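## Task

The desk's front edge carries a ticket naming three labels, and each cardboard box sits on a shelf above a label on the shelf edge. Move the three boxes whose labels appear on the ticket onto the desk. They must stay there on their own at the end, not held up by the robot, and the robot must not tip over or finish leaning.

## Robot and tools

ROBOT. A Hello Robot Stretch 3 with a single arm: a two-wheeled base (0.33 m long, 0.34 m wide) that can only drive straight or spin in place, a lift on a mast, and a telescoping arm pointing out of the robot's RIGHT side. Reaching further forward means driving the base. Spins pivot about the point between the drive wheels, 0.05 m behind the front edge; with the arm in and wrist folded the swept radius is 0.28 m, more if the wrist is unfolded. Cameras: head_camera and nav_camera (both aimed by head_pan_rad and head_tilt_rad) and wrist_camera on the gripper.

FRAMES. Base frame: origin on the floor between the drive wheels, x forward, y left, z up. hand_pose is reported in it, at the fingertip meeting point. Odometry frame is the base frame at the scene start; heading runs -3.142 to 3.142, positive left.

execute_actions takes "actions", a list run in order (empty list = just report). Each action: {"robot": ..., "steps": n, "until": ...}. steps is 1 to 450 control steps at 30 per second (default 1); {"steps": n} alone waits. "robot" is one command, a queue (list of up to 8 commands and {"pause_s": s} waits, s at most 15, run one after another), or {"stop": true}, which brakes everything and clears the queue. Any invalid value rejects the whole call and nothing runs.

A command may hold:
- "base": exactly one key. {"translate_m": d} is a relative drive of d metres along the current heading, forward positive, |d| at most 1. {"rotate_rad": d} is a relative spin of d radians, left (counter-clockwise seen from above) positive, |d| at most 3.2. Both are offsets counted from where the base stands when that command begins.
- "joints": a single object of absolute targets by name (only one arm, so no per-arm lists); unnamed joints keep their old targets. Ranges: lift_m 0 to 1.1 m (arm height); arm_m 0 to 0.52 m (extension); wrist_yaw_rad -1.345 to 4.42 (0 along the arm, positive swings toward the front, 3.0 folded over the base); wrist_pitch_rad -1.57 to 0.451 (0 level, negative tips fingers down); wrist_roll_rad -2.911 to 2.911 (0 fingers side by side); gripper_m -0.089 to 0.179 (larger is wider; actual fingertip gap is about 0.007 less when nearly shut, 0.025 less when wide, zero below 0.007); head_pan_rad -3.953 to 1.73 (0 forward, positive left, -1.57 looks along the arm); head_tilt_rad -1.53 to 0.419 (negative down).
- "contact_limits": {"arm_m": e}, e a motor effort percent 1 to 100 at which the arm's move halts; lower is gentler, too low halts immediately. Applies until the next arm_m command.
Base and joints in one command start together and keep going across later actions. A new command overrides at once; named joints retarget, older queue remainder is discarded.

"until" ends an action early. {"robot": {"status": "ended"}} fires when nothing reads moving and no queue runs (or immediately if the command was refused). Other fields compare with [op, value], ops = != < <= > >=, e.g. "lift_m": [">", 0.3]; statuses take a word or ["!=", "moving"]. Numbers compare as printed (joints 3 decimals, base 4). {"any": {"status": "ended"}} fires when any one motion or the queue ends.

zoom_image: {"camera": name, "region": [x0, y0, x1, y1]} in pixels of that camera's last full image, origin top-left, at most 504 by 504.

finished_scene: {"scene": n} with the current scene number; irreversible, reports success. Let all motion end first, since leftover motion gets braked.

RESULTS. Each shows one instant plus one image per camera. base_status gives progress as (translate_m done of goal). joint_goals, joint_status, measured_speeds (unit per second), refusals count, queue state (idle, running, done, dropped, stopped) and queue_left. Status words: moving, done (within tolerance), off_target (resting away from goal, may still push), contact_stop (lift or arm hit something and went slack), time_out, stopped, not_commanded, torque_fault (a wrist servo shut off for 10 s; joint limp, goals refused). Lines starting refused:, dropped: (index from 0) or replaced: explain queue events. robot.on_its_own appears when the robot changed a goal, a joint is slack or off, an effort at rest is abnormal, or base_tilt has shifted 3 degrees or more from its start. motor_effort is percent, positive pushes toward higher values, bracket = peak; readings are biased and noisy. lidar_m: 12 distances in 30-degree sectors, 1st ahead then counter-clockwise (4th left, 7th behind, 10th right), plane 0.17 m high, misses tabletops and clear objects. wrist_depth_mm and head_depth_mm are 7x7 grids of median depth.

GRIPPING. Close to a gripper_m below the object's width; release by opening at least 0.02 above where the pads touched. Neither the reading nor done proves a grasp; check images and effort. Over-squeezing lets the stall guard weaken the grip.

SPEED. Fast base (0.30 m/s, 1.9 rad/s) only with lift_m under 0.30, arm_m under 0.03, wrist_yaw_rad over 2.54; else 0.10 m/s and 0.63 rad/s.

AVOID. Fold or unfold the wrist only with lift_m 0.32 to 0.95, wrist_pitch_rad -0.4, roll near 0; after folding, lift may go down to 0.25. With yaw below -0.4 keep pitch at -0.5 or lower. Pushing the arm into something rigid with the gripper above about 0.45 m, pushing again after a contact_stop, driving while gripping or pressing something fixed, and snagging furniture (especially reversing) can tip the robot; back out in small steps, free the gripper, and lower lift_m to about 0.2 if still tipped. Avoid drops, slams, hard pushes and long wrist strain. Objects may occasionally get nudged by outside pushes, so confirm placements before finishing.

Each tool is called after ">>>" by a JSON object that holds its "api" and its "payload".

## Session

>>> {"api": "execute_actions", "payload": {"actions": []}}

Scene clock: 0.00 s.
robot.base_odometry: x=+0.000 y=+0.000 heading=+0.000 (m, m, rad; robot's odometry frame)
robot.turned_by_wheels: +0.000 (rad since the last result)
robot.turned_by_imu: +0.000 (rad since the last result)
robot.base_tilt: forward=-1.7 right=+1.3 (deg)
robot.lidar_m: 2.26 1.98 1.99 2.32 2.72 2.45 2.06 1.79 1.79 1.86 1.46 1.64
robot.head_depth_mm: 1963 2163 2191 2140 2159 2162 2081 / 1977 2343 2335 2388 2345 2367 2021 / 2006 2616 2616 2581 2600 2619 2032 / 1998 2727 2784 2799 2826 2769 2010 / 2010 2451 2487 2558 2550 2568 2009 / 2041 2230 2257 2294 2357 2370 1992 / 1956 2019 2030 2062 2111 2127 1945
robot.base_status: not_commanded
robot.joint_positions: lift_m=+0.540 arm_m=+0.002 wrist_yaw_rad=+3.099 wrist_pitch_rad=-0.460 wrist_roll_rad=+0.016 gripper_m=+0.037 head_pan_rad=+0.011 head_tilt_rad=-0.022
robot.joint_goals: lift_m=+0.540 arm_m=+0.002 wrist_yaw_rad=+3.099 wrist_pitch_rad=-0.460 wrist_roll_rad=+0.016 gripper_m=+0.037 head_pan_rad=+0.011 head_tilt_rad=-0.022
robot.joint_status: lift_m=not_commanded arm_m=not_commanded wrist_yaw_rad=not_commanded wrist_pitch_rad=not_commanded wrist_roll_rad=not_commanded gripper_m=not_commanded head_pan_rad=not_commanded head_tilt_rad=not_commanded
robot.measured_speeds: translate_m=+0.000 rotate_rad=+0.000 lift_m=+0.000 arm_m=+0.000 wrist_yaw_rad=+0.000 wrist_pitch_rad=+0.000 wrist_roll_rad=+0.000 head_pan_rad=+0.000 head_tilt_rad=+0.000
robot: refusals=0 queue=idle queue_left=0
robot.motor_effort: left_wheel=+0 right_wheel=-1 lift_m=+23 arm_m=+0 wrist_yaw_rad=+1 wrist_pitch_rad=+4 wrist_roll_rad=+0 gripper_m=+0 head_pan_rad=+0 head_tilt_rad=+2 (%)
robot.hand_pose: x=-0.0119 y=+0.0714 z=+0.5432 quat_wxyz=(+0.177, +0.697, +0.145, +0.679) (m; robot's base frame)
robot.wrist_depth_mm: - - - - - - - / - - - - - - - / - - - - - - - / - - - - - - - / 930 927 903 889 890 839 811 / 806 787 778 754 - 738 705 / 696 685 666 665 648 639 638
pictures: head_camera (sideways: a quarter turn clockwise sets it upright), nav_camera (sideways: a quarter turn counterclockwise sets it upright), wrist_camera
Images, in order (width x height): head_camera 896x504, nav_camera 672x504, wrist_camera 644x364.

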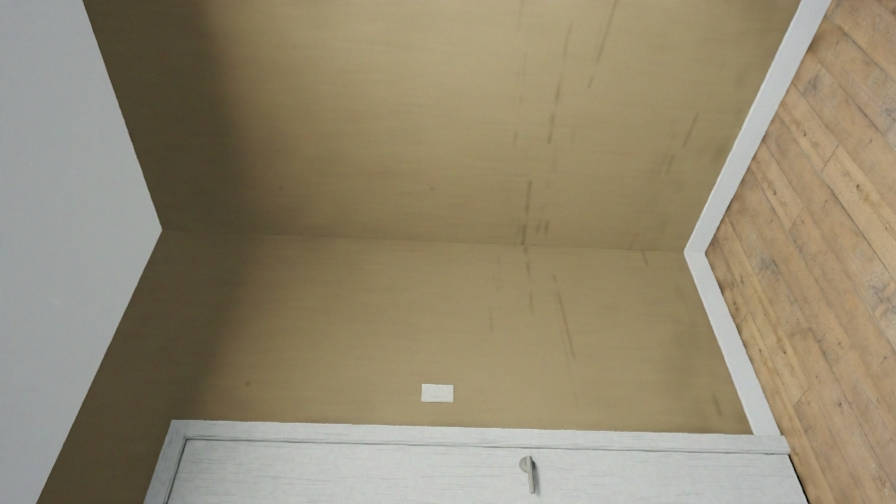

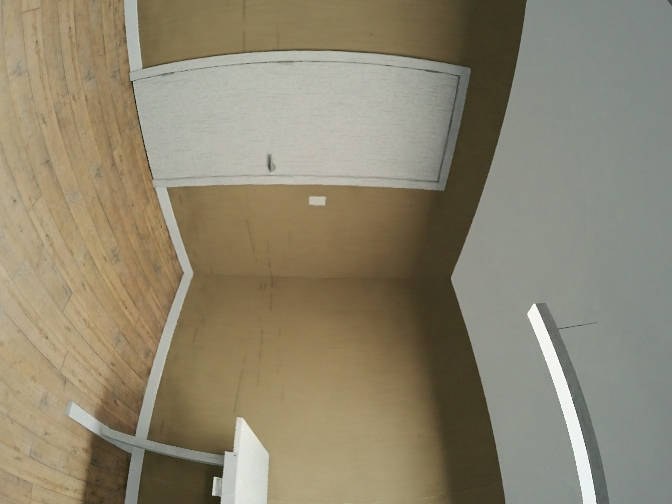

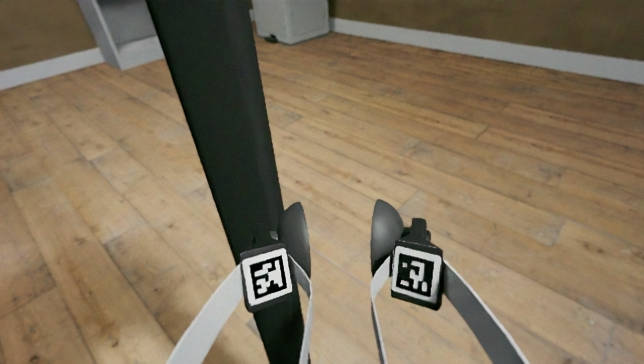

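>>> {"api": "execute_actions", "payload": {"actions": [{"robot":{"joints":{"head_pan_rad":-0.8,"head_tilt_rad":-0.35}},"steps":99,"until":{"robot":{"status":"ended"}}}]}}

>>> {"api": "execute_actions", "payload": {"actions": [{"robot":{"joints":{"head_pan_rad":-3.95,"head_tilt_rad":-0.25}},"steps":199,"until":{"robot":{"status":"ended"}}}]}}

Scene clock: 4.67 s.
robot.base_odometry: x=+0.000 y=+0.000 heading=+0.000 (m, m, rad; robot's odometry frame)
robot.turned_by_wheels: +0.000 (rad since the last result)
robot.turned_by_imu: +0.001 (rad since the last result)
robot.base_tilt: forward=-1.6 right=+1.2 (deg)
robot.lidar_m: 2.26 1.98 1.99 2.31 2.72 2.44 2.06 1.78 1.78 1.86 1.47 1.64
robot.head_depth_mm: 1759 1881 1947 2194 2248 1734 1432 / 1728 1858 1969 2189 2111 1793 1420 / 1743 1895 1955 2187 2288 1790 1421 / 1730 1889 1972 2202 2294 1774 1406 / 1763 1896 1963 2187 2309 1764 1403 / 1761 1883 1949 2170 2233 1745 1397 / 1749 1873 2007 2197 2298 1737 1393
robot.base_status: not_commanded
robot.joint_positions: lift_m=+0.540 arm_m=+0.002 wrist_yaw_rad=+3.099 wrist_pitch_rad=-0.460 wrist_roll_rad=+0.016 gripper_m=+0.037 head_pan_rad=-0.793 head_tilt_rad=-0.345
robot.joint_goals: lift_m=+0.540 arm_m=+0.002 wrist_yaw_rad=+3.099 wrist_pitch_rad=-0.460 wrist_roll_rad=+0.016 gripper_m=+0.037 head_pan_rad=-0.800 head_tilt_rad=-0.350
robot.joint_status: lift_m=not_commanded arm_m=not_commanded wrist_yaw_rad=not_commanded wrist_pitch_rad=not_commanded wrist_roll_rad=not_commanded gripper_m=not_commanded head_pan_rad=done head_tilt_rad=done
robot.measured_speeds: translate_m=+0.000 rotate_rad=+0.000 lift_m=+0.000 arm_m=+0.000 wrist_yaw_rad=+0.000 wrist_pitch_rad=+0.000 wrist_roll_rad=+0.000 head_pan_rad=+0.000 head_tilt_rad=+0.000
robot: refusals=0 queue=done queue_left=0
robot.motor_effort: left_wheel=-1(1) right_wheel=-1(0) lift_m=+22(23) arm_m=+0(0) wrist_yaw_rad=+1(1) wrist_pitch_rad=+4(4) wrist_roll_rad=+0(0) gripper_m=+0(1) head_pan_rad=-4(46) head_tilt_rad=-2(24) (%)
robot.hand_pose: x=-0.0119 y=+0.0714 z=+0.5432 quat_wxyz=(+0.177, +0.697, +0.145, +0.679) (m; robot's base frame)
robot.wrist_depth_mm: - - - - - - - / - - - - - - - / - - - - - - - / - - - - - - - / 950 928 898 892 876 852 812 / 803 780 771 753 - 738 724 / 705 692 671 666 652 640 636
pictures: head_camera (sideways: a quarter turn clockwise sets it upright), nav_camera (sideways: a quarter turn counterclockwise sets it upright), wrist_camera
Images, in order (width x height): head_camera 896x504, nav_camera 672x504, wrist_camera 644x364.

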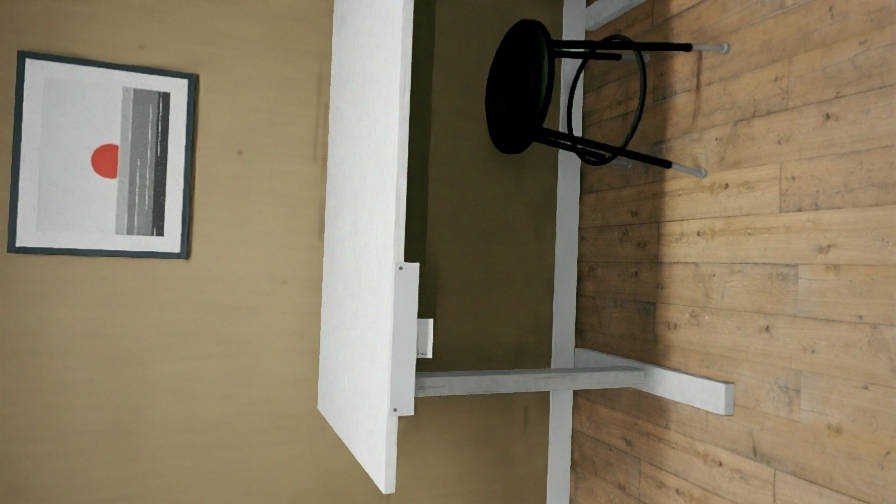

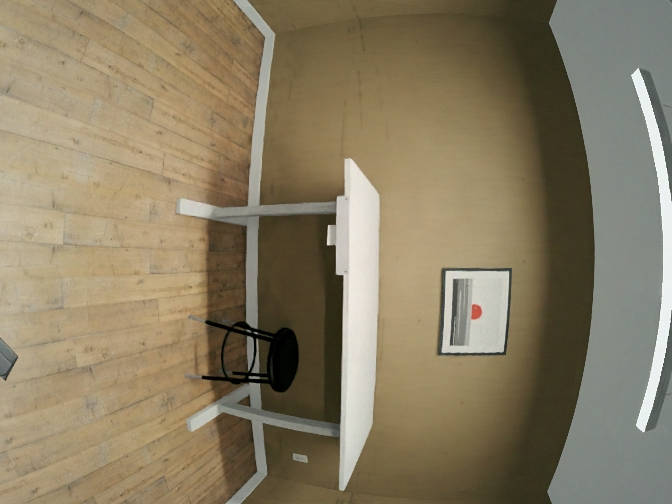

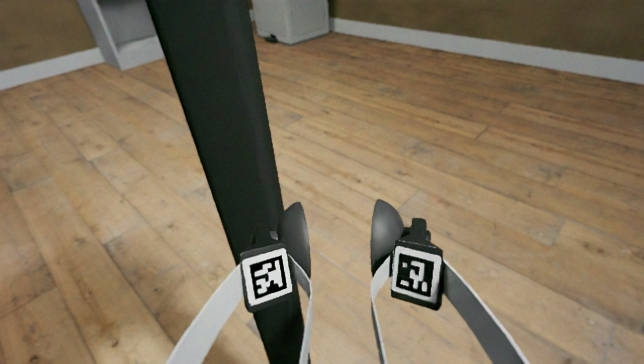

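Scene clock: 6.67 s.
robot.base_odometry: x=+0.000 y=+0.000 heading=+0.000 (m, m, rad; robot's odometry frame)
robot.turned_by_wheels: +0.000 (rad since the last result)
robot.turned_by_imu: +0.000 (rad since the last result)
robot.base_tilt: forward=-1.7 right=+1.2 (deg)
robot.lidar_m: 2.26 1.98 1.99 2.31 2.71 2.45 2.06 1.78 1.79 1.86 1.46 1.64
robot.head_depth_mm: - - - - - - - / - - - - - - - / 2378 2520 2655 2816 2782 2065 - / 2390 2537 2677 2842 2787 1957 1519 / 2388 2518 2663 2834 2636 1964 1506 / 2377 2506 2656 2718 2694 1933 1527 / 2366 2493 2636 2750 2640 1942 1484
robot.base_status: not_commanded
robot.joint_positions: lift_m=+0.540 arm_m=+0.002 wrist_yaw_rad=+3.099 wrist_pitch_rad=-0.460 wrist_roll_rad=+0.016 gripper_m=+0.037 head_pan_rad=-3.935 head_tilt_rad=-0.261
robot.joint_goals: lift_m=+0.540 arm_m=+0.002 wrist_yaw_rad=+3.099 wrist_pitch_rad=-0.460 wrist_roll_rad=+0.016 gripper_m=+0.037 head_pan_rad=-3.950 head_tilt_rad=-0.250
robot.joint_status: lift_m=not_commanded arm_m=not_commanded wrist_yaw_rad=not_commanded wrist_pitch_rad=not_commanded wrist_roll_rad=not_commanded gripper_m=not_commanded head_pan_rad=done head_tilt_rad=done
robot.measured_speeds: translate_m=+0.000 rotate_rad=+0.000 lift_m=+0.000 arm_m=+0.000 wrist_yaw_rad=+0.000 wrist_pitch_rad=+0.000 wrist_roll_rad=+0.000 head_pan_rad=+0.000 head_tilt_rad=+0.000
robot: refusals=0 queue=done queue_left=0
robot.motor_effort: left_wheel=-1(1) right_wheel=+0(0) lift_m=+23(23) arm_m=+0(1) wrist_yaw_rad=+1(0) wrist_pitch_rad=+4(4) wrist_roll_rad=+0(0) gripper_m=+0(0) head_pan_rad=-4(48) head_tilt_rad=+5(16) (%)
robot.hand_pose: x=-0.0119 y=+0.0714 z=+0.5432 quat_wxyz=(+0.177, +0.697, +0.145, +0.679) (m; robot's base frame)
robot.wrist_depth_mm: - - - - - - - / - - - - - - - / - - - - - - - / - - - - - - - / 943 903 902 873 883 847 818 / 796 785 780 751 - 726 714 / 702 688 677 664 653 637 632
pictures: head_camera (sideways: a quarter turn clockwise sets it upright), nav_camera (sideways: a quarter turn counterclockwise sets it upright), wrist_camera
Images, in order (width x height): head_camera 896x504, nav_camera 672x504, wrist_camera 644x364.

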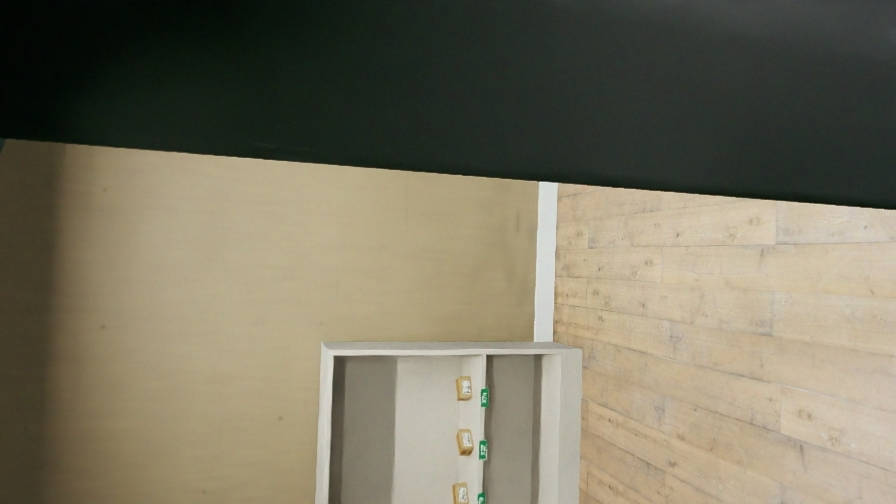

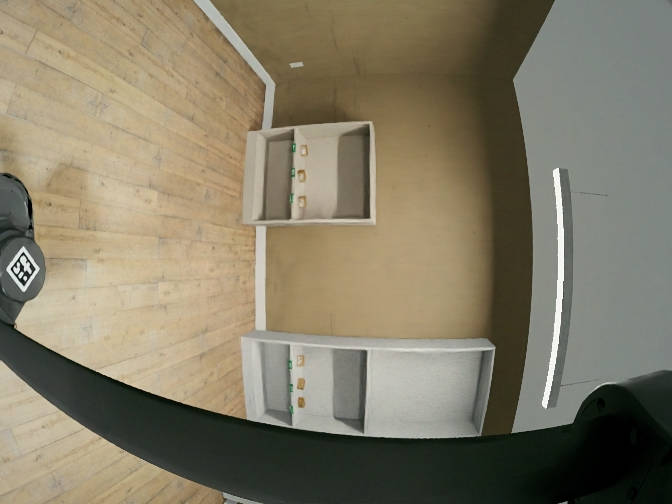

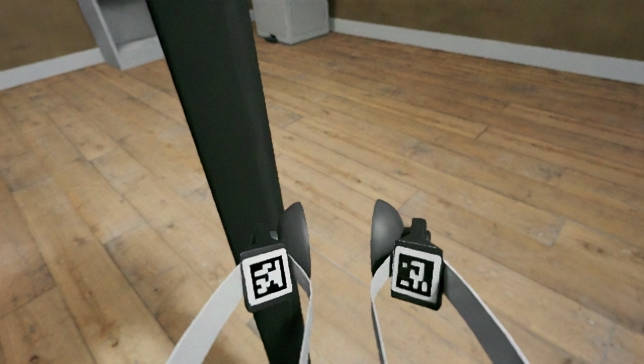

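>>> {"api": "execute_actions", "payload": {"actions": [{"robot":[{"base":{"rotate_rad":0.9},"joints":{"wrist_yaw_rad":0,"wrist_pitch_rad":-0.4,"head_pan_rad":1.2,"lift_m":0.62}},{"joints":{"arm_m":0.5,"wrist_pitch_rad":0}}],"steps":400,"until":{"robot":{"status":"ended"}}}]}}

>>> {"api": "zoom_image", "payload": {"camera": "wrist_camera", "region": [200,60,460,240]}}

>>> {"api": "zoom_image", "payload": {"camera": "head_camera", "region": [380,0,580,504]}}

Scene clock: 19.10 s.
robot.base_odometry: x=+0.000 y=+0.000 heading=+0.900 (m, m, rad; robot's odometry frame)
robot.turned_by_wheels: +0.900 (rad since the last result)
robot.turned_by_imu: +0.895 (rad since the last result)
robot.base_tilt: forward=-1.6 right=+1.4 (deg)
robot.lidar_m: 1.98 2.15 2.47 2.44 2.29 1.81 1.78 1.92 1.50 1.64 2.23 2.00
robot.head_depth_mm: 2692 2883 3091 3179 2548 1989 1538 / 2589 2641 2828 2989 2834 1978 1528 / 2488 2632 2796 2999 2827 1973 1516 / 2426 2536 2698 2814 2701 1948 1512 / 2373 2544 2666 2863 2717 1955 1496 / 2331 2433 2636 2775 2711 1934 1497 / 2295 2411 2549 2657 2706 1912 1496
robot.base_status: done (rotate_rad +0.8999 of +0.9000)
robot.joint_positions: lift_m=+0.619 arm_m=+0.500 wrist_yaw_rad=+0.002 wrist_pitch_rad=-0.023 wrist_roll_rad=+0.016 gripper_m=+0.037 head_pan_rad=+1.193 head_tilt_rad=-0.260
robot.joint_goals: lift_m=+0.620 arm_m=+0.500 wrist_yaw_rad=+0.000 wrist_pitch_rad=+0.000 wrist_roll_rad=+0.016 gripper_m=+0.037 head_pan_rad=+1.200 head_tilt_rad=-0.250
robot.joint_status: lift_m=done arm_m=done wrist_yaw_rad=done wrist_pitch_rad=done wrist_roll_rad=not_commanded gripper_m=not_commanded head_pan_rad=done head_tilt_rad=done
robot.measured_speeds: translate_m=+0.000 rotate_rad=+0.000 lift_m=+0.000 arm_m=+0.000 wrist_yaw_rad=+0.000 wrist_pitch_rad=+0.000 wrist_roll_rad=+0.000 head_pan_rad=+0.000 head_tilt_rad=+0.000
robot: refusals=0 queue=done queue_left=0
robot.motor_effort: left_wheel=-3(7) right_wheel=+2(5) lift_m=+33(32) arm_m=+3(0) wrist_yaw_rad=-1(1) wrist_pitch_rad=+7(7) wrist_roll_rad=+0(0) gripper_m=+1(1) head_pan_rad=+4(51) head_tilt_rad=+5(5) (%)
robot.hand_pose: x=-0.0208 y=-0.9002 z=+0.7281 quat_wxyz=(+0.702, +0.009, -0.713, -0.008) (m; robot's base frame)
robot.wrist_depth_mm: - - 501 474 624 664 684 / - - - - - - - / - - - - - - - / - - - - - - - / - - - - - - 679 / - - - - - - - / - - - - - - -
pictures: head_camera (sideways: a quarter turn clockwise sets it upright), nav_camera (sideways: a quarter turn counterclockwise sets it upright), wrist_camera
Images, in order (width x height): head_camera 896x504, nav_camera 672x504, wrist_camera 644x364.

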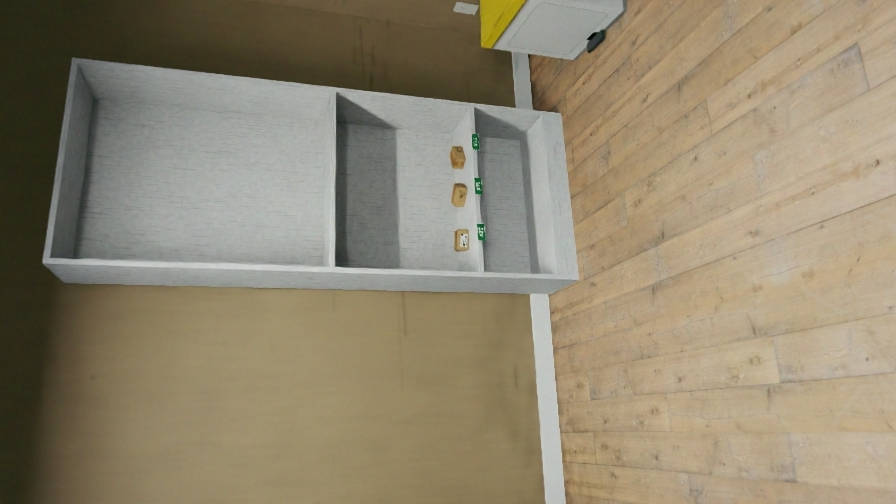

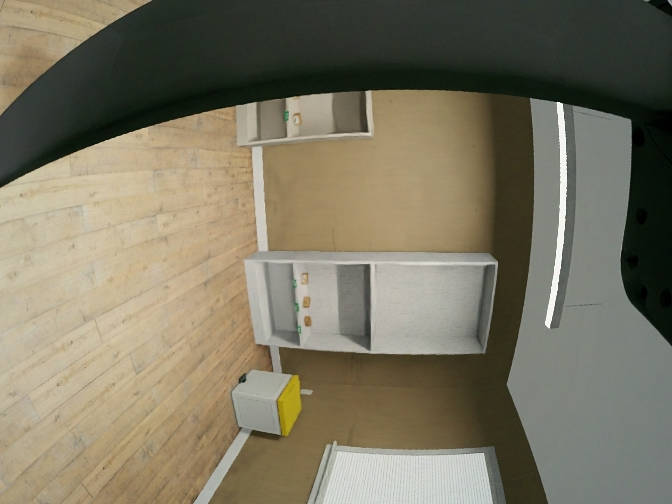

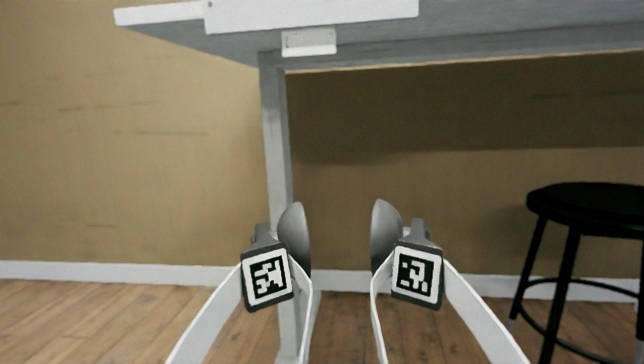

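Region (200, 60, 460, 240) of wrist_camera's 644x364 image, scaled by 1.938; it fills the top 349 rows of this view, and the rest is white.

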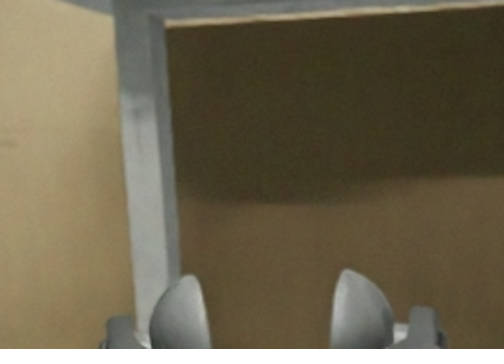

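Region (380, 0, 580, 504) of head_camera's 896x504 image, scaled by 1.000; it fills the left 200 columns of this view, and the rest is white.

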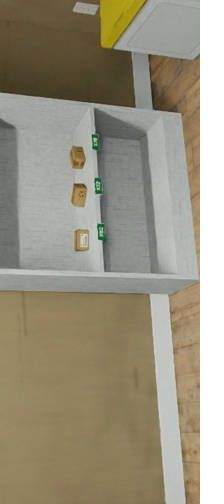

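The white plate is the ticket; desk is high (~0.95).

>>> {"api": "execute_actions", "payload": {"actions": [{"robot":{"joints":{"wrist_pitch_rad":0.35}},"steps":400,"until":{"robot":{"status":"ended"}}}]}}

>>> {"api": "zoom_image", "payload": {"camera": "wrist_camera", "region": [190,40,430,180]}}

>>> {"api": "zoom_image", "payload": {"camera": "head_camera", "region": [430,125,520,255]}}

Scene clock: 28.20 s.
robot.base_odometry: x=+0.000 y=+0.000 heading=+0.900 (m, m, rad; robot's odometry frame)
robot.turned_by_wheels: +0.000 (rad since the last result)
robot.turned_by_imu: +0.001 (rad since the last result)
robot.base_tilt: forward=-1.6 right=+1.3 (deg)
robot.lidar_m: 1.97 2.14 2.47 2.44 2.29 1.81 1.79 1.92 1.50 1.64 2.22 1.99
robot.head_depth_mm: 2676 2846 3027 3223 2526 2013 1538 / 2574 2678 2828 3073 2821 2006 1526 / 2505 2643 2813 2974 2801 1976 1526 / 2438 2555 2704 2805 2733 1969 1517 / 2381 2533 2708 2857 2729 1939 1511 / 2330 2504 2631 2751 2754 1955 1509 / 2277 2381 2522 2689 2706 1907 1491
robot.base_status: done (rotate_rad +0.8999 of +0.9000)
robot.joint_positions: lift_m=+0.619 arm_m=+0.500 wrist_yaw_rad=+0.002 wrist_pitch_rad=+0.325 wrist_roll_rad=+0.016 gripper_m=+0.037 head_pan_rad=+1.193 head_tilt_rad=-0.260
robot.joint_goals: lift_m=+0.620 arm_m=+0.500 wrist_yaw_rad=+0.000 wrist_pitch_rad=+0.350 wrist_roll_rad=+0.016 gripper_m=+0.037 head_pan_rad=+1.200 head_tilt_rad=-0.250
robot.joint_status: lift_m=done arm_m=done wrist_yaw_rad=done wrist_pitch_rad=done wrist_roll_rad=not_commanded gripper_m=not_commanded head_pan_rad=done head_tilt_rad=done
robot.measured_speeds: translate_m=+0.000 rotate_rad=+0.000 lift_m=+0.000 arm_m=+0.000 wrist_yaw_rad=+0.000 wrist_pitch_rad=+0.000 wrist_roll_rad=+0.000 head_pan_rad=+0.000 head_tilt_rad=+0.000
robot: refusals=0 queue=done queue_left=0
robot.motor_effort: left_wheel=-3(3) right_wheel=+2(2) lift_m=+33(32) arm_m=+3(3) wrist_yaw_rad=-1(1) wrist_pitch_rad=+8(8) wrist_roll_rad=+0(0) gripper_m=+1(1) head_pan_rad=+4(4) head_tilt_rad=+5(5) (%)
robot.hand_pose: x=-0.0208 y=-0.8951 z=+0.8172 quat_wxyz=(+0.692, -0.112, -0.703, +0.116) (m; robot's base frame)
robot.wrist_depth_mm: - - - - - - - / - - - - - - - / - - - - - - 539 / - - 788 531 804 784 756 / - - - - - - - / - - - - - - - / - - - - - - 708
pictures: head_camera (sideways: a quarter turn clockwise sets it upright), nav_camera (sideways: a quarter turn counterclockwise sets it upright), wrist_camera
Images, in order (width x height): head_camera 896x504, nav_camera 672x504, wrist_camera 644x364.

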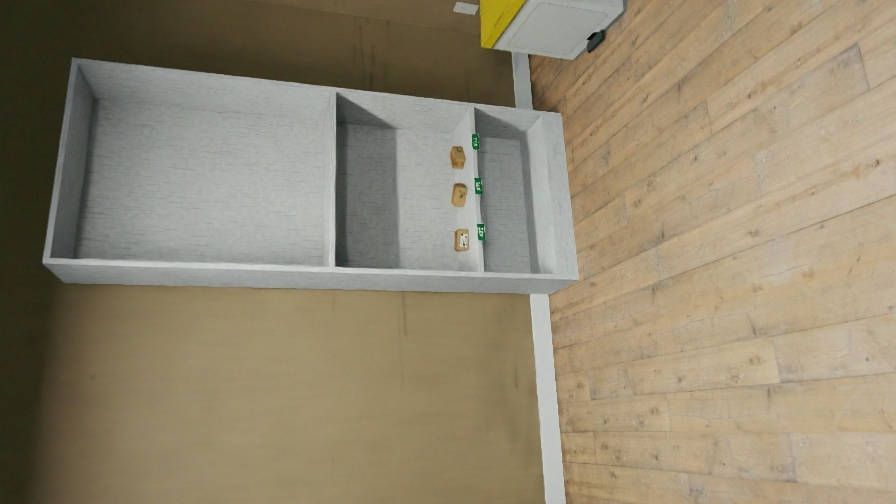

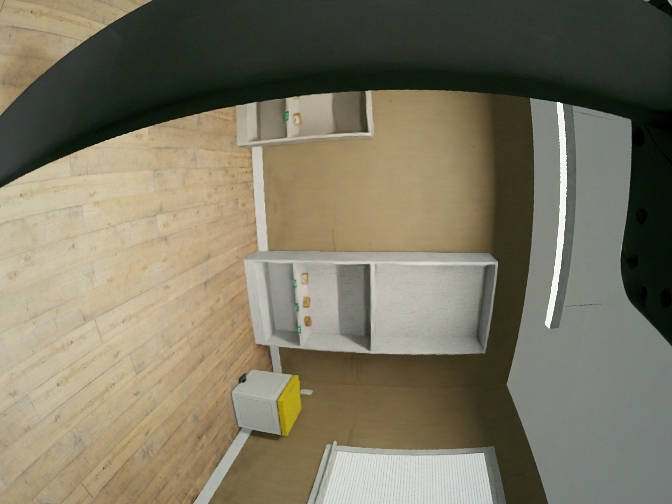

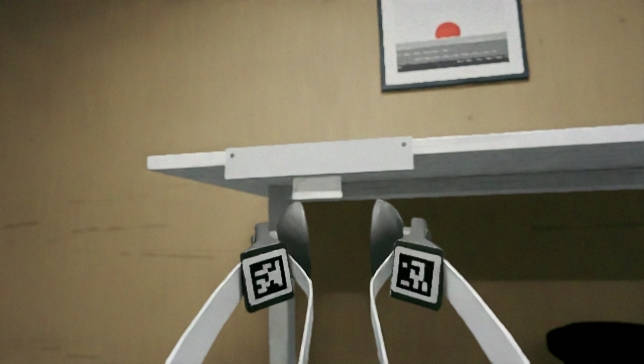

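Region (190, 40, 430, 180) of wrist_camera's 644x364 image, scaled by 2.100; it fills the top 294 rows of this view, and the rest is white.

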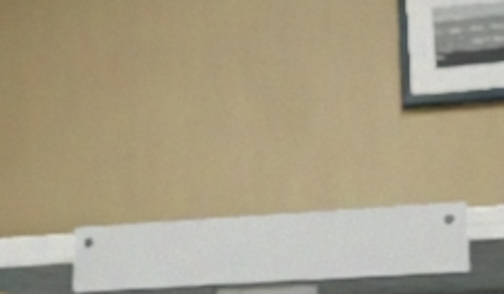

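Region (430, 125, 520, 255) of head_camera's 896x504 image, scaled by 3.877, with more detail than that image has; it fills the left 349 columns of this view, and the rest is white.

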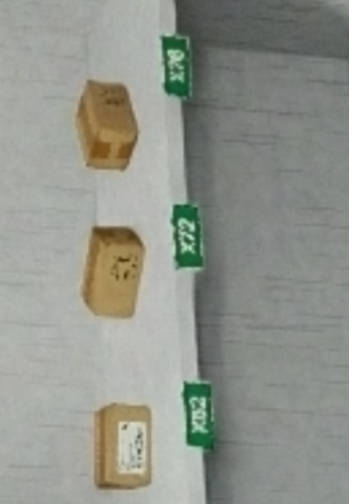

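>>> {"api": "execute_actions", "payload": {"actions": [{"robot":[{"base":{"rotate_rad":-1.4},"joints":{"arm_m":0,"wrist_yaw_rad":1.4,"lift_m":0.55,"gripper_m":0.17,"wrist_pitch_rad":0.45,"head_pan_rad":-0.3,"head_tilt_rad":-0.7}},{"base":{"translate_m":0.85}}],"steps":450,"until":{"robot":{"status":"ended"}}}]}}

Scene clock: 48.40 s.
robot.base_odometry: x=+0.746 y=-0.408 heading=-0.500 (m, m, rad; robot's odometry frame)
robot.turned_by_wheels: -1.400 (rad since the last result)
robot.turned_by_imu: -1.386 (rad since the last result)
robot.base_tilt: forward=-1.7 right=+1.2 (deg)
robot.lidar_m: 0.80 1.49 1.73 1.73 2.07 2.93 3.31 2.31 2.03 2.03 0.83 1.26
robot.head_depth_mm: 1046 1006 694 548 1629 1372 1181 / 1044 1000 690 544 1620 1357 1165 / 1042 981 681 540 1606 1356 1170 / 1048 964 674 539 1613 1342 1154 / 1049 960 670 551 1478 1308 1154 / 1048 1086 666 569 1584 1334 1153 / 1045 1193 721 564 1576 1338 1145
robot.base_status: done (translate_m +0.8500 of +0.8500)
robot.joint_positions: lift_m=+0.551 arm_m=+0.003 wrist_yaw_rad=+1.398 wrist_pitch_rad=+0.427 wrist_roll_rad=+0.016 gripper_m=+0.170 head_pan_rad=-0.293 head_tilt_rad=-0.692
robot.joint_goals: lift_m=+0.550 arm_m=+0.000 wrist_yaw_rad=+1.400 wrist_pitch_rad=+0.450 wrist_roll_rad=+0.016 gripper_m=+0.170 head_pan_rad=-0.300 head_tilt_rad=-0.700
robot.joint_status: lift_m=done arm_m=done wrist_yaw_rad=done wrist_pitch_rad=done wrist_roll_rad=not_commanded gripper_m=done head_pan_rad=done head_tilt_rad=done
robot.measured_speeds: translate_m=+0.000 rotate_rad=+0.000 lift_m=+0.000 arm_m=+0.000 wrist_yaw_rad=+0.000 wrist_pitch_rad=+0.000 wrist_roll_rad=+0.000 head_pan_rad=+0.000 head_tilt_rad=+0.000
robot: refusals=0 queue=done queue_left=0
robot.motor_effort: left_wheel=+1(5) right_wheel=-2(6) lift_m=+13(34) arm_m=-4(4) wrist_yaw_rad=+1(3) wrist_pitch_rad=+7(9) wrist_roll_rad=+0(0) gripper_m=+2(84) head_pan_rad=-4(50) head_tilt_rad=-4(29) (%)
robot.hand_pose: x=+0.2183 y=-0.1894 z=+0.7734 quat_wxyz=(+0.428, +0.335, -0.628, +0.557) (m; robot's base frame)
robot.wrist_depth_mm: - - - - - - - / - - - - 361 361 350 / - 459 389 369 442 448 459 / - - 708 664 654 634 608 / - - - - - - - / - - - - - - - / - - - - - - 938
pictures: head_camera (sideways: a quarter turn clockwise sets it upright), nav_camera (sideways: a quarter turn counterclockwise sets it upright), wrist_camera
Images, in order (width x height): head_camera 896x504, nav_camera 672x504, wrist_camera 644x364.

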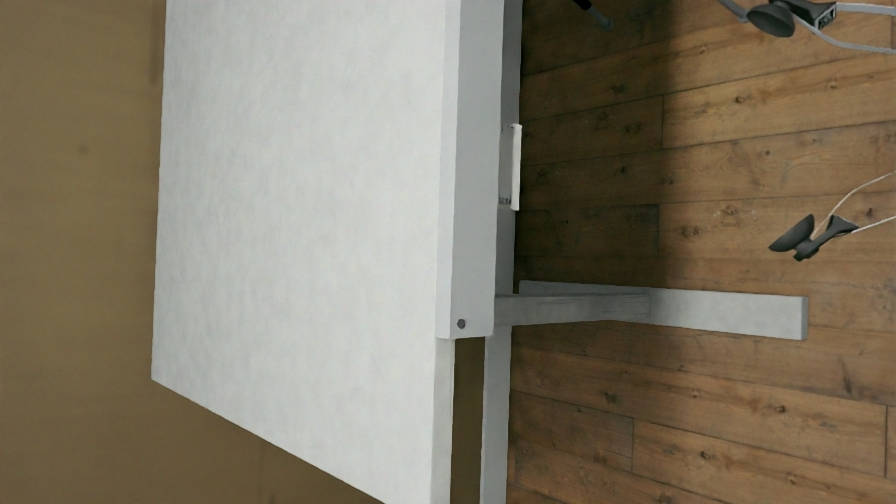

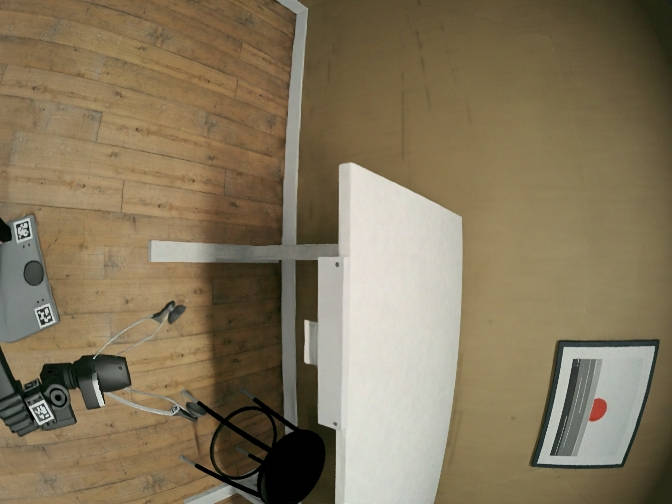

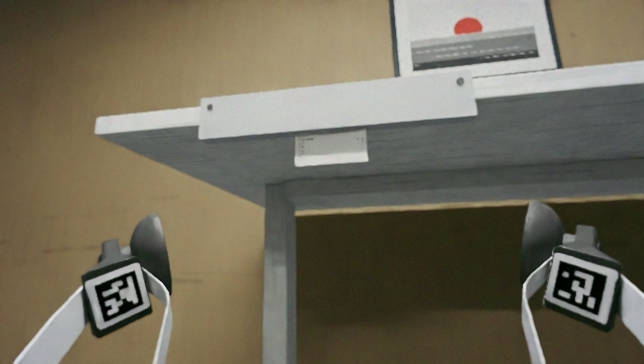

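>>> {"api": "zoom_image", "payload": {"camera": "wrist_camera", "region": [270,110,390,180]}}

>>> {"api": "zoom_image", "payload": {"camera": "head_camera", "region": [420,90,560,230]}}

Region (270, 110, 390, 180) of wrist_camera's 644x364 image, scaled by 4.200; it fills the top 294 rows of this view, and the rest is white.

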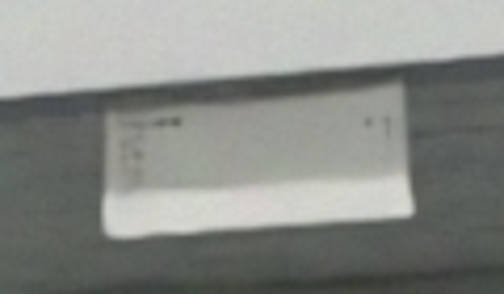

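Region (420, 90, 560, 230) of head_camera's 896x504 image, scaled by 3.600, with more detail than that image has.

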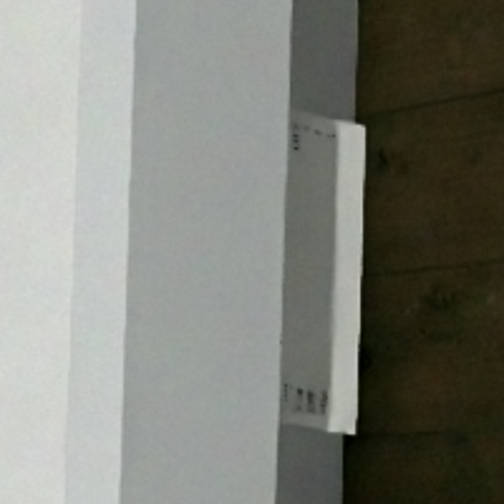

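>>> {"api": "execute_actions", "payload": {"actions": [{"robot":{"joints":{"wrist_yaw_rad":1.27,"lift_m":0.78,"wrist_pitch_rad":0,"head_pan_rad":-1.8,"head_tilt_rad":-0.3}},"steps":450,"until":{"robot":{"status":"ended"}}}]}}

Scene clock: 60.67 s.
robot.base_odometry: x=+0.746 y=-0.408 heading=-0.500 (m, m, rad; robot's odometry frame)
robot.turned_by_wheels: +0.000 (rad since the last result)
robot.turned_by_imu: +0.001 (rad since the last result)
robot.base_tilt: forward=-1.7 right=+1.3 (deg)
robot.lidar_m: 0.80 1.48 1.73 1.73 2.07 2.93 3.31 2.31 2.03 2.04 0.83 1.26
robot.head_depth_mm: 1721 1829 1925 2076 2228 1897 1473 / 1725 1831 1942 2086 2245 1878 1464 / 1738 1853 1963 2106 2259 1870 1442 / 1762 1865 1972 2134 2307 1858 1450 / 1763 1861 1986 2150 2257 1830 1445 / 1779 1889 2043 2160 2304 1823 1437 / 1780 1910 2055 2169 2310 1828 1430
robot.base_status: done (translate_m +0.8500 of +0.8500)
robot.joint_positions: lift_m=+0.779 arm_m=+0.003 wrist_yaw_rad=+1.274 wrist_pitch_rad=-0.015 wrist_roll_rad=+0.016 gripper_m=+0.170 head_pan_rad=-1.793 head_tilt_rad=-0.310
robot.joint_goals: lift_m=+0.780 arm_m=+0.000 wrist_yaw_rad=+1.270 wrist_pitch_rad=+0.000 wrist_roll_rad=+0.016 gripper_m=+0.170 head_pan_rad=-1.800 head_tilt_rad=-0.300
robot.joint_status: lift_m=done arm_m=done wrist_yaw_rad=done wrist_pitch_rad=done wrist_roll_rad=not_commanded gripper_m=done head_pan_rad=done head_tilt_rad=done
robot.measured_speeds: translate_m=+0.000 rotate_rad=+0.000 lift_m=+0.000 arm_m=+0.000 wrist_yaw_rad=+0.000 wrist_pitch_rad=+0.000 wrist_roll_rad=+0.000 head_pan_rad=+0.000 head_tilt_rad=+0.000
robot: refusals=0 queue=done queue_left=0
robot.motor_effort: left_wheel=+1(1) right_wheel=-2(2) lift_m=+33(36) arm_m=-3(4) wrist_yaw_rad=-2(3) wrist_pitch_rad=+5(7) wrist_roll_rad=+0(0) gripper_m=+1(1) head_pan_rad=-4(50) head_tilt_rad=+5(29) (%)
robot.hand_pose: x=+0.2233 y=-0.2226 z=+0.8903 quat_wxyz=(+0.567, +0.428, -0.570, +0.413) (m; robot's base frame)
robot.wrist_depth_mm: - - - - - - - / - - - - - - - / - 317 312 310 307 616 - / - - 673 - - - - / - - - - - - - / - - - - - - - / - - - - - - 593
pictures: head_camera (sideways: a quarter turn clockwise sets it upright), nav_camera (sideways: a quarter turn counterclockwise sets it upright), wrist_camera
Images, in order (width x height): head_camera 896x504, nav_camera 672x504, wrist_camera 644x364.

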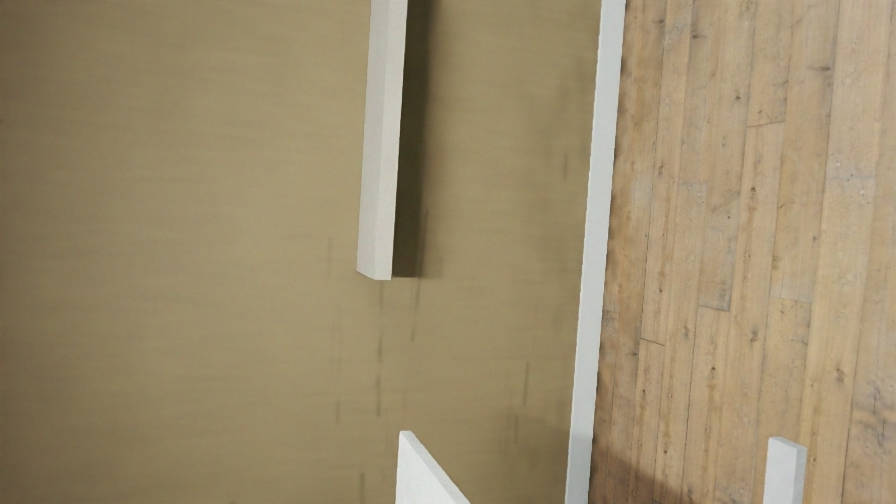

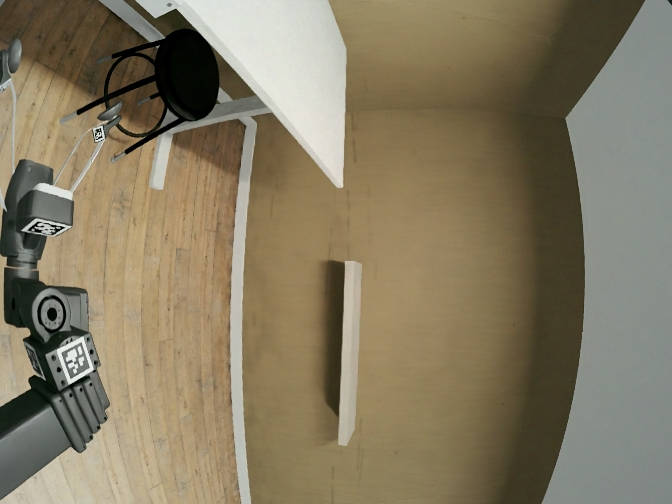

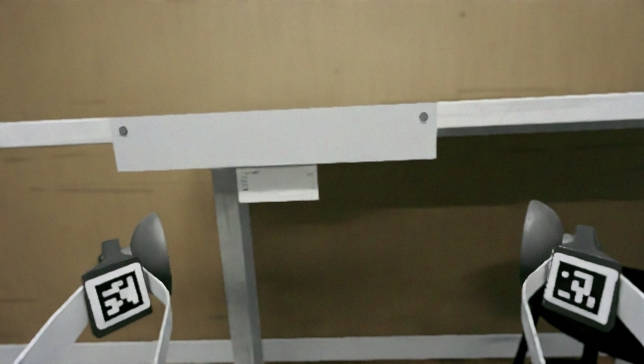

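>>> {"api": "execute_actions", "payload": {"actions": [{"robot":[{"joints":{"lift_m":0.72}},{"base":{"translate_m":0.2}}],"steps":450,"until":{"robot":{"status":"ended"}}}]}}

Scene clock: 68.63 s.
robot.base_odometry: x=+0.921 y=-0.503 heading=-0.500 (m, m, rad; robot's odometry frame)
robot.turned_by_wheels: +0.000 (rad since the last result)
robot.turned_by_imu: +0.001 (rad since the last result)
robot.base_tilt: forward=-1.7 right=+1.3 (deg)
robot.lidar_m: 0.61 1.26 1.66 1.67 2.00 3.08 3.48 2.37 2.09 0.97 0.74 0.61
robot.head_depth_mm: 1756 1866 1980 2166 2311 1879 1485 / 1790 1873 1985 2138 2318 1888 1464 / 1784 1889 2005 2213 2319 1854 1461 / 1808 1925 2041 2200 2350 1854 1454 / 1812 1931 2043 2204 2334 1823 1440 / 1820 1957 2092 1146 2357 1812 1437 / 1838 1975 2104 1040 790 1683 1345
robot.base_status: done (translate_m +0.2000 of +0.2000)
robot.joint_positions: lift_m=+0.721 arm_m=+0.003 wrist_yaw_rad=+1.274 wrist_pitch_rad=-0.016 wrist_roll_rad=+0.016 gripper_m=+0.170 head_pan_rad=-1.793 head_tilt_rad=-0.310
robot.joint_goals: lift_m=+0.720 arm_m=+0.000 wrist_yaw_rad=+1.270 wrist_pitch_rad=+0.000 wrist_roll_rad=+0.016 gripper_m=+0.170 head_pan_rad=-1.800 head_tilt_rad=-0.300
robot.joint_status: lift_m=done arm_m=done wrist_yaw_rad=done wrist_pitch_rad=done wrist_roll_rad=not_commanded gripper_m=done head_pan_rad=done head_tilt_rad=done
robot.measured_speeds: translate_m=+0.000 rotate_rad=+0.000 lift_m=+0.000 arm_m=+0.000 wrist_yaw_rad=+0.000 wrist_pitch_rad=+0.000 wrist_roll_rad=+0.000 head_pan_rad=+0.000 head_tilt_rad=+0.000
robot: refusals=0 queue=done queue_left=0
robot.motor_effort: left_wheel=+1(6) right_wheel=-2(3) lift_m=+13(32) arm_m=-4(3) wrist_yaw_rad=-2(2) wrist_pitch_rad=+5(5) wrist_roll_rad=+0(0) gripper_m=+0(1) head_pan_rad=-4(4) head_tilt_rad=+5(5) (%)
robot.hand_pose: x=+0.2232 y=-0.2226 z=+0.8311 quat_wxyz=(+0.567, +0.428, -0.569, +0.412) (m; robot's base frame)
robot.wrist_depth_mm: 118 117 117 116 115 114 114 / 122 122 120 119 119 425 424 / 916 916 473 132 132 903 881 / 959 953 496 137 932 928 894 / - - 965 971 964 954 946 / - - 597 - - - - / - - - - - - -
pictures: head_camera (sideways: a quarter turn clockwise sets it upright), nav_camera (sideways: a quarter turn counterclockwise sets it upright), wrist_camera
Images, in order (width x height): head_camera 896x504, nav_camera 672x504, wrist_camera 644x364.

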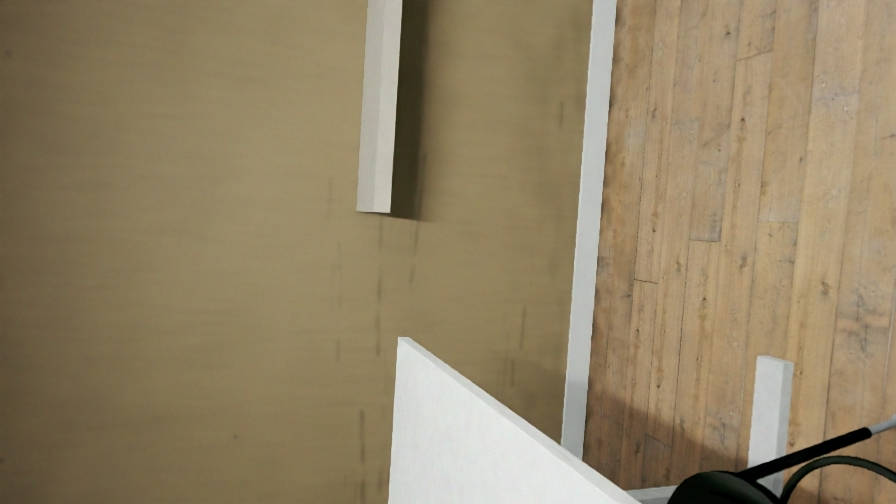

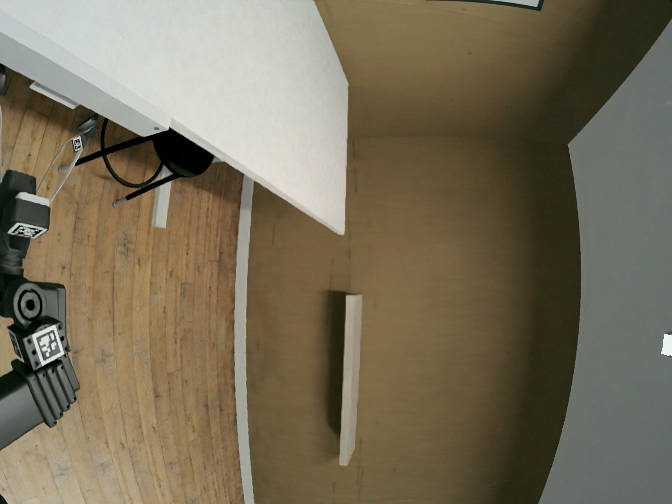

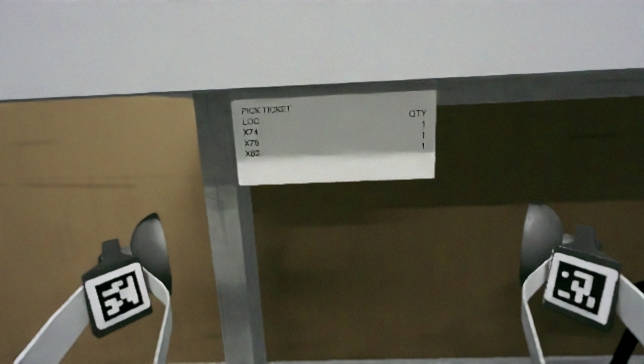

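>>> {"api": "zoom_image", "payload": {"camera": "wrist_camera", "region": [230,100,310,165]}}

>>> {"api": "execute_actions", "payload": {"actions": [{"robot":[{"base":{"translate_m":-0.25}},{"joints":{"wrist_pitch_rad":-0.4,"wrist_yaw_rad":3.0,"gripper_m":0.03,"lift_m":0.4,"head_pan_rad":0.3,"head_tilt_rad":-0.4},"base":{"rotate_rad":2.73}},{"joints":{"lift_m":0.25},"base":{"translate_m":1}},{"base":{"translate_m":0.6}}],"steps":450,"until":{"robot":{"status":"ended"}}},{"steps":300,"until":{"robot":{"status":"ended"}}}]}}

Region (230, 100, 310, 165) of wrist_camera's 644x364 image, scaled by 6.300; it fills the top 410 rows of this view, and the rest is white.

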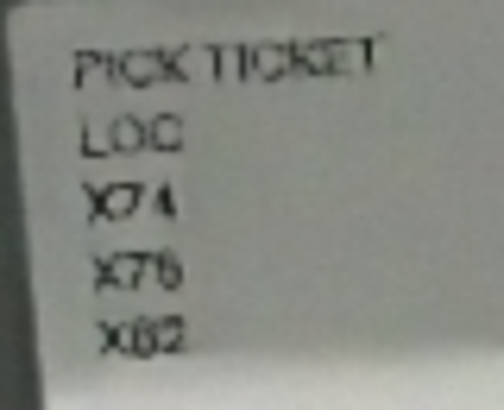

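Scene clock: 91.60 s.
robot.base_odometry: x=-0.278 y=+0.881 heading=+2.230 (m, m, rad; robot's odometry frame)
robot.turned_by_wheels: +2.730 (rad since the last result)
robot.turned_by_imu: +2.714 (rad since the last result)
robot.base_tilt: forward=-1.8 right=+1.4 (deg)
robot.lidar_m: 1.59 1.78 2.23 2.22 2.25 2.42 2.37 2.57 1.68 1.55 1.56 1.49
robot.head_depth_mm: 1479 1605 1730 1849 1991 1699 1371 / 1559 1685 1803 1902 1995 1706 1372 / 1583 1726 1838 2012 2139 1689 1368 / 1633 1742 1889 2091 2175 1676 1351 / 1650 1792 1946 2105 2196 1668 1350 / 1679 1803 1926 2097 2090 1672 1346 / 1711 1849 1934 2071 2069 1648 1330
robot.base_status: done (translate_m +0.6000 of +0.6000)
robot.joint_positions: lift_m=+0.251 arm_m=+0.003 wrist_yaw_rad=+2.997 wrist_pitch_rad=-0.413 wrist_roll_rad=+0.016 gripper_m=+0.030 head_pan_rad=+0.293 head_tilt_rad=-0.396
robot.joint_goals: lift_m=+0.250 arm_m=+0.000 wrist_yaw_rad=+3.000 wrist_pitch_rad=-0.400 wrist_roll_rad=+0.016 gripper_m=+0.030 head_pan_rad=+0.300 head_tilt_rad=-0.400
robot.joint_status: lift_m=done arm_m=done wrist_yaw_rad=done wrist_pitch_rad=done wrist_roll_rad=not_commanded gripper_m=done head_pan_rad=done head_tilt_rad=done
robot.measured_speeds: translate_m=+0.000 rotate_rad=+0.000 lift_m=+0.000 arm_m=+0.000 wrist_yaw_rad=+0.000 wrist_pitch_rad=+0.000 wrist_roll_rad=+0.000 head_pan_rad=+0.000 head_tilt_rad=+0.000
robot: refusals=0 queue=done queue_left=0
robot.motor_effort: left_wheel=-2(7) right_wheel=+1(8) lift_m=+13(10) arm_m=-4(4) wrist_yaw_rad=+3(5) wrist_pitch_rad=+4(5) wrist_roll_rad=+0(0) gripper_m=+1(81) head_pan_rad=+4(50) head_tilt_rad=-2(13) (%)
robot.hand_pose: x=+0.0111 y=+0.0750 z=+0.2642 quat_wxyz=(+0.196, +0.706, +0.094, +0.674) (m; robot's base frame)
robot.wrist_depth_mm: - - - - - - - / - - - - - - - / 927 872 863 830 807 777 745 / 711 691 671 650 628 610 598 / 574 558 - 543 535 511 498 / 481 495 - - - 437 426 / - - - - 385 382 376
pictures: head_camera (sideways: a quarter turn clockwise sets it upright), nav_camera (sideways: a quarter turn counterclockwise sets it upright), wrist_camera
Images, in order (width x height): head_camera 896x504, nav_camera 672x504, wrist_camera 644x364.

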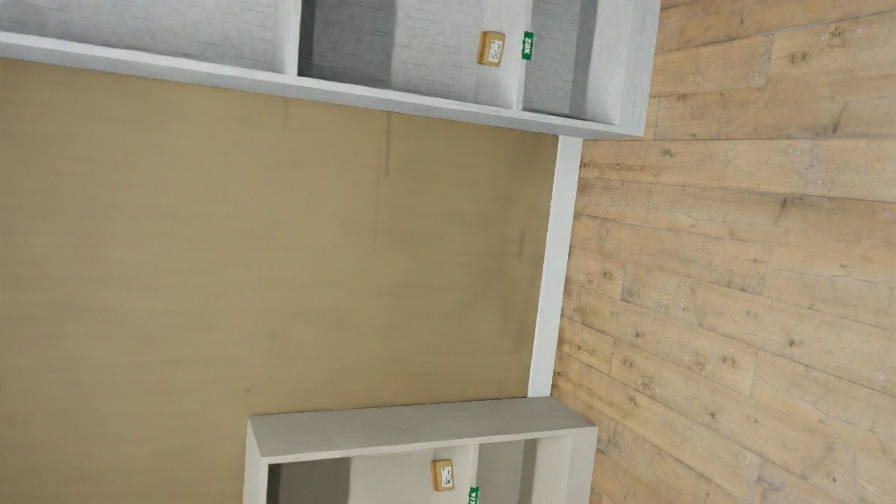

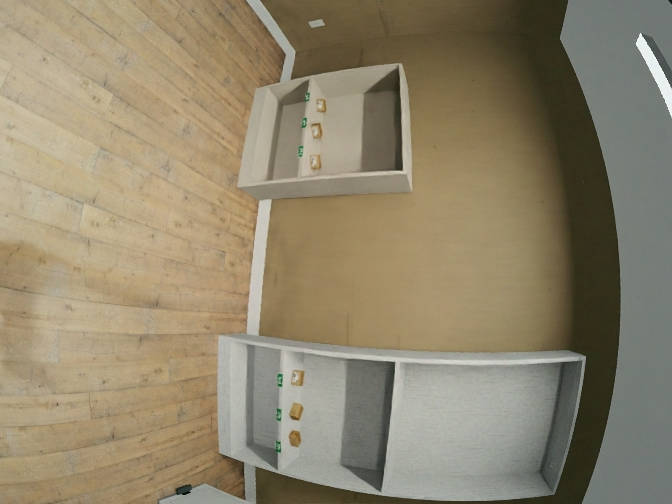

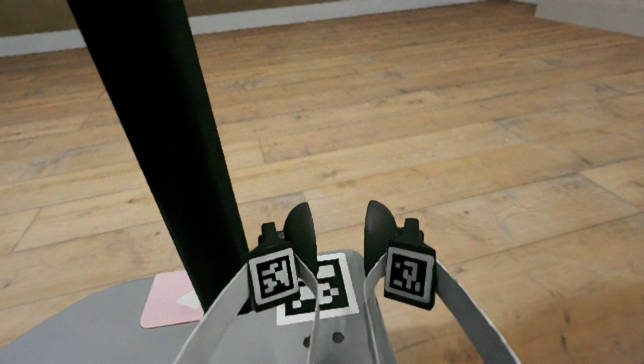

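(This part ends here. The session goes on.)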